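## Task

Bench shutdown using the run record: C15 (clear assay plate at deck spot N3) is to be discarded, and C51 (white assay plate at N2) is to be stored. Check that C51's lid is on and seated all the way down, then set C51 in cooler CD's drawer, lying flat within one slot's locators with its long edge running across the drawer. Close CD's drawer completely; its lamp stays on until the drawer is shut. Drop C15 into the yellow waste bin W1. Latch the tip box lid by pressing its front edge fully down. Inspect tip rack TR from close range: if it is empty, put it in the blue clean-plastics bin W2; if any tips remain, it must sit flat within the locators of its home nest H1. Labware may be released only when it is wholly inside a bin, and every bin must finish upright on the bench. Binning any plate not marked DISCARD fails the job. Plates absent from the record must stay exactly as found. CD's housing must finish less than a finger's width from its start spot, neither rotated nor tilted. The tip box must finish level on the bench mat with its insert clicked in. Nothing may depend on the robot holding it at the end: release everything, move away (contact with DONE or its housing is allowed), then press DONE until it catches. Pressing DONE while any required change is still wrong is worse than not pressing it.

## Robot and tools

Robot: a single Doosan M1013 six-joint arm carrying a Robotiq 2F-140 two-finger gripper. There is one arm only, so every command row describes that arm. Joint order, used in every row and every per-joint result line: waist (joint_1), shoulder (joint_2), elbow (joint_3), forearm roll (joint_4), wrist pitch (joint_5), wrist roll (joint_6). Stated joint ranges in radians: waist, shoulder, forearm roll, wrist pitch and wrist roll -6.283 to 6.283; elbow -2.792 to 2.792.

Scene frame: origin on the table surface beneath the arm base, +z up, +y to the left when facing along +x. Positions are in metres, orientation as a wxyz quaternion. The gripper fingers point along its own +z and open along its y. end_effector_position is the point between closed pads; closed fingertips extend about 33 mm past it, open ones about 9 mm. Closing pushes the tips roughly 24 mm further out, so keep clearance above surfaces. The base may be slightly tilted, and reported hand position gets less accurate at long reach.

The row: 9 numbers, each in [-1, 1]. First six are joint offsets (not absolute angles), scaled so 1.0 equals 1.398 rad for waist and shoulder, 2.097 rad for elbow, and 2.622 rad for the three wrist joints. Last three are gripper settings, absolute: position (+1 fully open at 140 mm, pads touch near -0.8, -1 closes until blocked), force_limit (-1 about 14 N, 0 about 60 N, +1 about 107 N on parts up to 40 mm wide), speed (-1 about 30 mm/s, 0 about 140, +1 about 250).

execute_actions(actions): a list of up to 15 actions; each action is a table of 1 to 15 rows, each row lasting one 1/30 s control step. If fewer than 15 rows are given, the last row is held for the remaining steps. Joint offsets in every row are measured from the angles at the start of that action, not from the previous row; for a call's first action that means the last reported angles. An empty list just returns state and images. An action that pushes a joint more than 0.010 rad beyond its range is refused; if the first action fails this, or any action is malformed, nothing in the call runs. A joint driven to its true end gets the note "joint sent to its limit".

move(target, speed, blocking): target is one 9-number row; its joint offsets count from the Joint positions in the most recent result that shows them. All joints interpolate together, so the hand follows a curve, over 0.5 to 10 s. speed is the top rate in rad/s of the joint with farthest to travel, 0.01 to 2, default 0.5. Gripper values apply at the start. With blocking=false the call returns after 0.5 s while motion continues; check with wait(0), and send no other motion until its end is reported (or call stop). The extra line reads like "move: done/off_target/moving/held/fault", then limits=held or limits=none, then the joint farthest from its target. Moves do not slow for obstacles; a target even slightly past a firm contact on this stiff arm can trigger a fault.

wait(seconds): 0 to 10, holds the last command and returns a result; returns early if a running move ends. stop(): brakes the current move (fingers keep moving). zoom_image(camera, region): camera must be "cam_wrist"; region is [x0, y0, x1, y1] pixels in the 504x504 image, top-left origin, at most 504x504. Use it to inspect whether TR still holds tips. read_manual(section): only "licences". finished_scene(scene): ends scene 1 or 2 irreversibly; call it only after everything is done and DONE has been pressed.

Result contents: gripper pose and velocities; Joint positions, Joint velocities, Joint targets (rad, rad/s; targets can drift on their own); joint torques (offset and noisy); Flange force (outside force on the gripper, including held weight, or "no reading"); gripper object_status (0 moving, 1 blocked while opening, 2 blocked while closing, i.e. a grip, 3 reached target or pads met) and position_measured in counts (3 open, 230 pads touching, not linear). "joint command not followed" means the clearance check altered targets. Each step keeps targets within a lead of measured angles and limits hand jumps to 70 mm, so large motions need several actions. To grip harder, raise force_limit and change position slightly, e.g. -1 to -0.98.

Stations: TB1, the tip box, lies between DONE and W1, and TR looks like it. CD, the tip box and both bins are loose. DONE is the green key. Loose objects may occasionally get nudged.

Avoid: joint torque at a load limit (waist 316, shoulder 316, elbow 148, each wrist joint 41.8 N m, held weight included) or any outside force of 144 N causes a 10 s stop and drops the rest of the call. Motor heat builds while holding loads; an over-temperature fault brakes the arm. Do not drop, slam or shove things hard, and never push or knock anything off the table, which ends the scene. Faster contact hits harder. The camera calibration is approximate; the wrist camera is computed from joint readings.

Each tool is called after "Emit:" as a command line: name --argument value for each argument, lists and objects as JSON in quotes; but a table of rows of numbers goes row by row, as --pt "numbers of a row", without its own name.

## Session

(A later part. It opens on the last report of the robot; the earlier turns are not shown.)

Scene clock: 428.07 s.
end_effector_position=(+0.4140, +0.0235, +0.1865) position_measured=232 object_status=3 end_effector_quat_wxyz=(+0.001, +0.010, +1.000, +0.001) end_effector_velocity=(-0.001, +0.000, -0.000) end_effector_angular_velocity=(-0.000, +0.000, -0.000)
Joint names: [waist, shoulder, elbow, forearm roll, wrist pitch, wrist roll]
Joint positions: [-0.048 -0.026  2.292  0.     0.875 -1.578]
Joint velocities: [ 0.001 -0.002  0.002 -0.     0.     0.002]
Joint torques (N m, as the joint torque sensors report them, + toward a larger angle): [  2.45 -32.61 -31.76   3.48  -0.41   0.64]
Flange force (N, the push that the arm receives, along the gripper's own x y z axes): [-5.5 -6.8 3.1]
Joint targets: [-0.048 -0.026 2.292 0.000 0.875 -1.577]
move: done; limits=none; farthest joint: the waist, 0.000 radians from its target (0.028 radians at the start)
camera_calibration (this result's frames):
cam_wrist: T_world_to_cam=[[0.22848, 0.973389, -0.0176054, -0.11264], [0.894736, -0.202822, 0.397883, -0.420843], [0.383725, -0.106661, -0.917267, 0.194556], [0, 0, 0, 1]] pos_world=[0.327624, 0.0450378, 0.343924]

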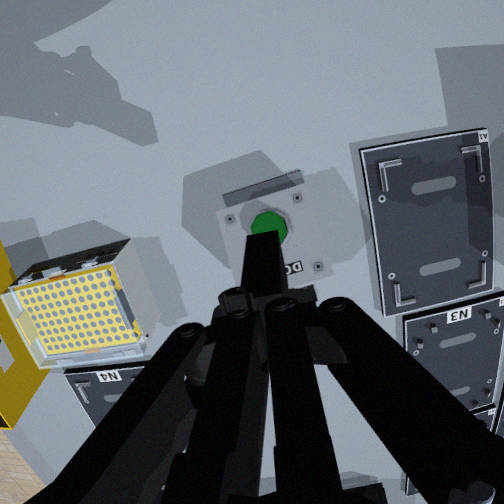

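Emit:
move --target '[0.005,0.0795,0.0177,0,-0.0564,0,-1,-0.5,0]' --speed 0.1

Scene clock: 437.87 s.
end_effector_position=(+0.4250, +0.0263, +0.1250) position_measured=232 object_status=3 end_effector_quat_wxyz=(+0.000, +0.006, +1.000, +0.001) end_effector_velocity=(-0.001, +0.001, -0.001) end_effector_angular_velocity=(+0.001, +0.001, +0.001)
Joint names: [waist, shoulder, elbow, forearm roll, wrist pitch, wrist roll]
Joint positions: [-0.041  0.086  2.329  0.     0.728 -1.578]
Joint velocities: [ 0.002  0.001  0.001  0.002 -0.001 -0.   ]
Joint torques (N m, as the joint torque sensors report them, + toward a larger angle): [  2.15 -38.42 -26.92   3.07  -0.15   0.57]
Flange force (N, the push that the arm receives, along the gripper's own x y z axes): [-4.0 -5.6 2.0]
Joint targets: [-0.041 0.086 2.329 0.000 0.728 -1.578]
move: done; limits=none; farthest joint: the wrist pitch, 0.001 radians from its target (0.148 radians at the start)
camera_calibration (this result's frames):
cam_wrist: T_world_to_cam=[[0.221696, 0.974955, -0.0177234, -0.116075], [0.896281, -0.196579, 0.397539, -0.406429], [0.384098, -0.104018, -0.917414, 0.134012], [0, 0, 0, 1]] pos_world=[0.338534, 0.0472117, 0.282459]

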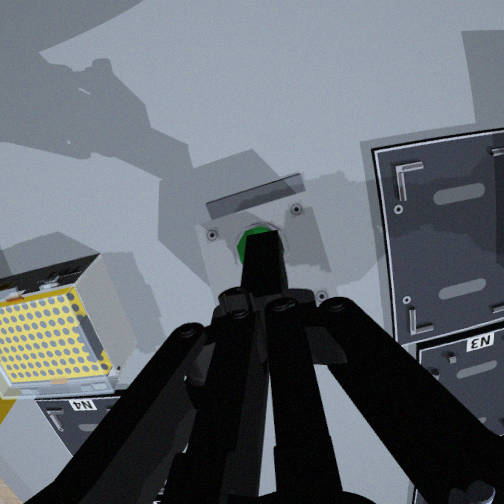

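Emit:
move --target '[-0.003,0.016,0.005,0,-0.0125,0,-1,-0.5,0]' --speed 0.03

Emit:
move --target '[0,0.003,0.001,0,-0.0024,0,-1,-0.5,0]' --speed 0.01

Emit:
move --target '[0,0.0025,0.0008,0,-0.002,0,-1,-0.5,0]' --speed 0.01

Scene clock: 444.87 s.
end_effector_position=(+0.4250, +0.0245, +0.1117) position_measured=232 object_status=3 end_effector_quat_wxyz=(+0.000, +0.009, +1.000, +0.001) end_effector_velocity=(+0.000, -0.000, +0.000) end_effector_angular_velocity=(+0.001, -0.000, -0.002)
Joint names: [waist, shoulder, elbow, forearm roll, wrist pitch, wrist roll]
Joint positions: [-0.045  0.108  2.339  0.     0.695 -1.578]
Joint velocities: [-0.001 -0.    -0.001  0.001  0.     0.   ]
Joint torques (N m, as the joint torque sensors report them, + toward a larger angle): [  2.75 -40.71 -26.55   2.97  -0.44   0.52]
Flange force (N, the push that the arm receives, along the gripper's own x y z axes): [-4.5 -7.4 3.5]
Joint targets: [-0.045 0.108 2.339 0.000 0.695 -1.578]
move: done; limits=none; farthest joint: the waist, 0.000 radians from its target (0.004 radians at the start)
camera_calibration (this result's frames):
cam_wrist: T_world_to_cam=[[0.22578, 0.974017, -0.0177436, -0.116304], [0.895484, -0.200335, 0.397459, -0.401033], [0.383577, -0.105627, -0.917448, 0.121898], [0, 0, 0, 1]] pos_world=[0.33862, 0.0458173, 0.269165]

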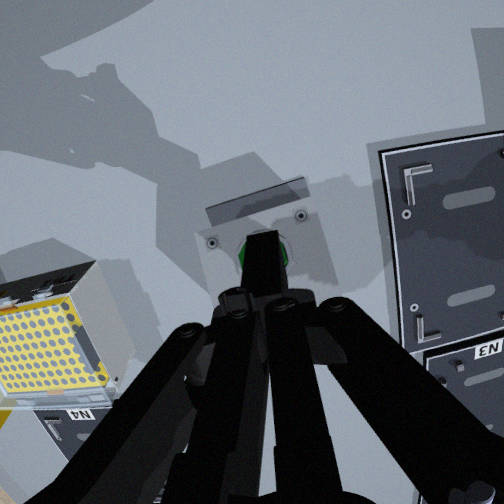

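Scene clock: 445.70 s.
end_effector_position=(+0.4249, +0.0246, +0.1091) position_measured=232 object_status=3 end_effector_quat_wxyz=(+0.000, +0.009, +1.000, +0.001) end_effector_velocity=(-0.002, +0.000, -0.001) end_effector_angular_velocity=(-0.000, +0.003, +0.001)
Joint names: [waist, shoulder, elbow, forearm roll, wrist pitch, wrist roll]
Joint positions: [-0.045  0.112  2.341  0.     0.689 -1.578]
Joint velocities: [ 0.     0.     0.003 -0.    -0.    -0.   ]
Joint torques (N m, as the joint torque sensors report them, + toward a larger angle): [  2.83 -38.83 -22.65   2.85   0.03   0.66]
Flange force (N, the push that the arm receives, along the gripper's own x y z axes): [-7.5 -7.7 -1.1]
Joint targets: [-0.045 0.112 2.341 0.000 0.689 -1.578]
move: done; limits=none; farthest joint: the waist, 0.000 radians from its target (0.000 radians at the start)
camera_calibration (this result's frames):
cam_wrist: T_world_to_cam=[[0.225783, 0.974016, -0.0177461, -0.116328], [0.895486, -0.200338, 0.397454, -0.399921], [0.383571, -0.10563, -0.917451, 0.119641], [0, 0, 0, 1]] pos_world=[0.338498, 0.0458235, 0.26665]

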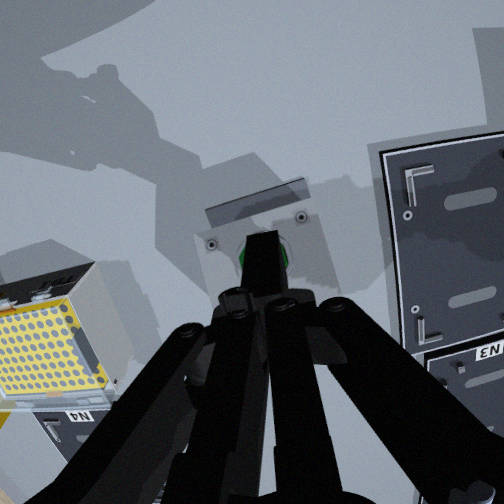

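Scene clock: 445.87 s.
end_effector_position=(+0.4249, +0.0246, +0.1085) position_measured=232 object_status=3 end_effector_quat_wxyz=(+0.000, +0.009, +1.000, +0.001) end_effector_velocity=(+0.000, +0.000, +0.000) end_effector_angular_velocity=(+0.001, +0.000, -0.001)
Joint names: [waist, shoulder, elbow, forearm roll, wrist pitch, wrist roll]
Joint positions: [-0.045  0.113  2.342  0.     0.687 -1.578]
Joint velocities: [-0.     0.    -0.001  0.001  0.002  0.   ]
Joint torques (N m, as the joint torque sensors report them, + toward a larger angle): no reading
Flange force (N, the push that the arm receives, along the gripper's own x y z axes): no reading
move: unfinished (the scene ended)
camera_calibration (this result's frames):
cam_wrist: T_world_to_cam=[[0.225783, 0.974016, -0.0177427, -0.116337], [0.895478, -0.200337, 0.397472, -0.399646], [0.38359, -0.105631, -0.917443, 0.119044], [0, 0, 0, 1]] pos_world=[0.338477, 0.045825, 0.266]
The task's run has ended: the event that ends the task has happened.

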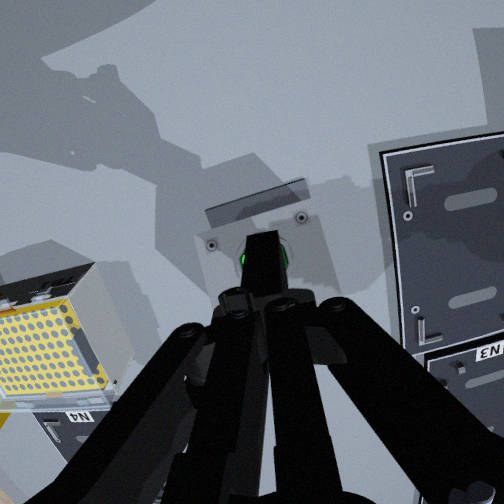

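Emit:
finished_scene --scene 2

The scene is finished: the task was done.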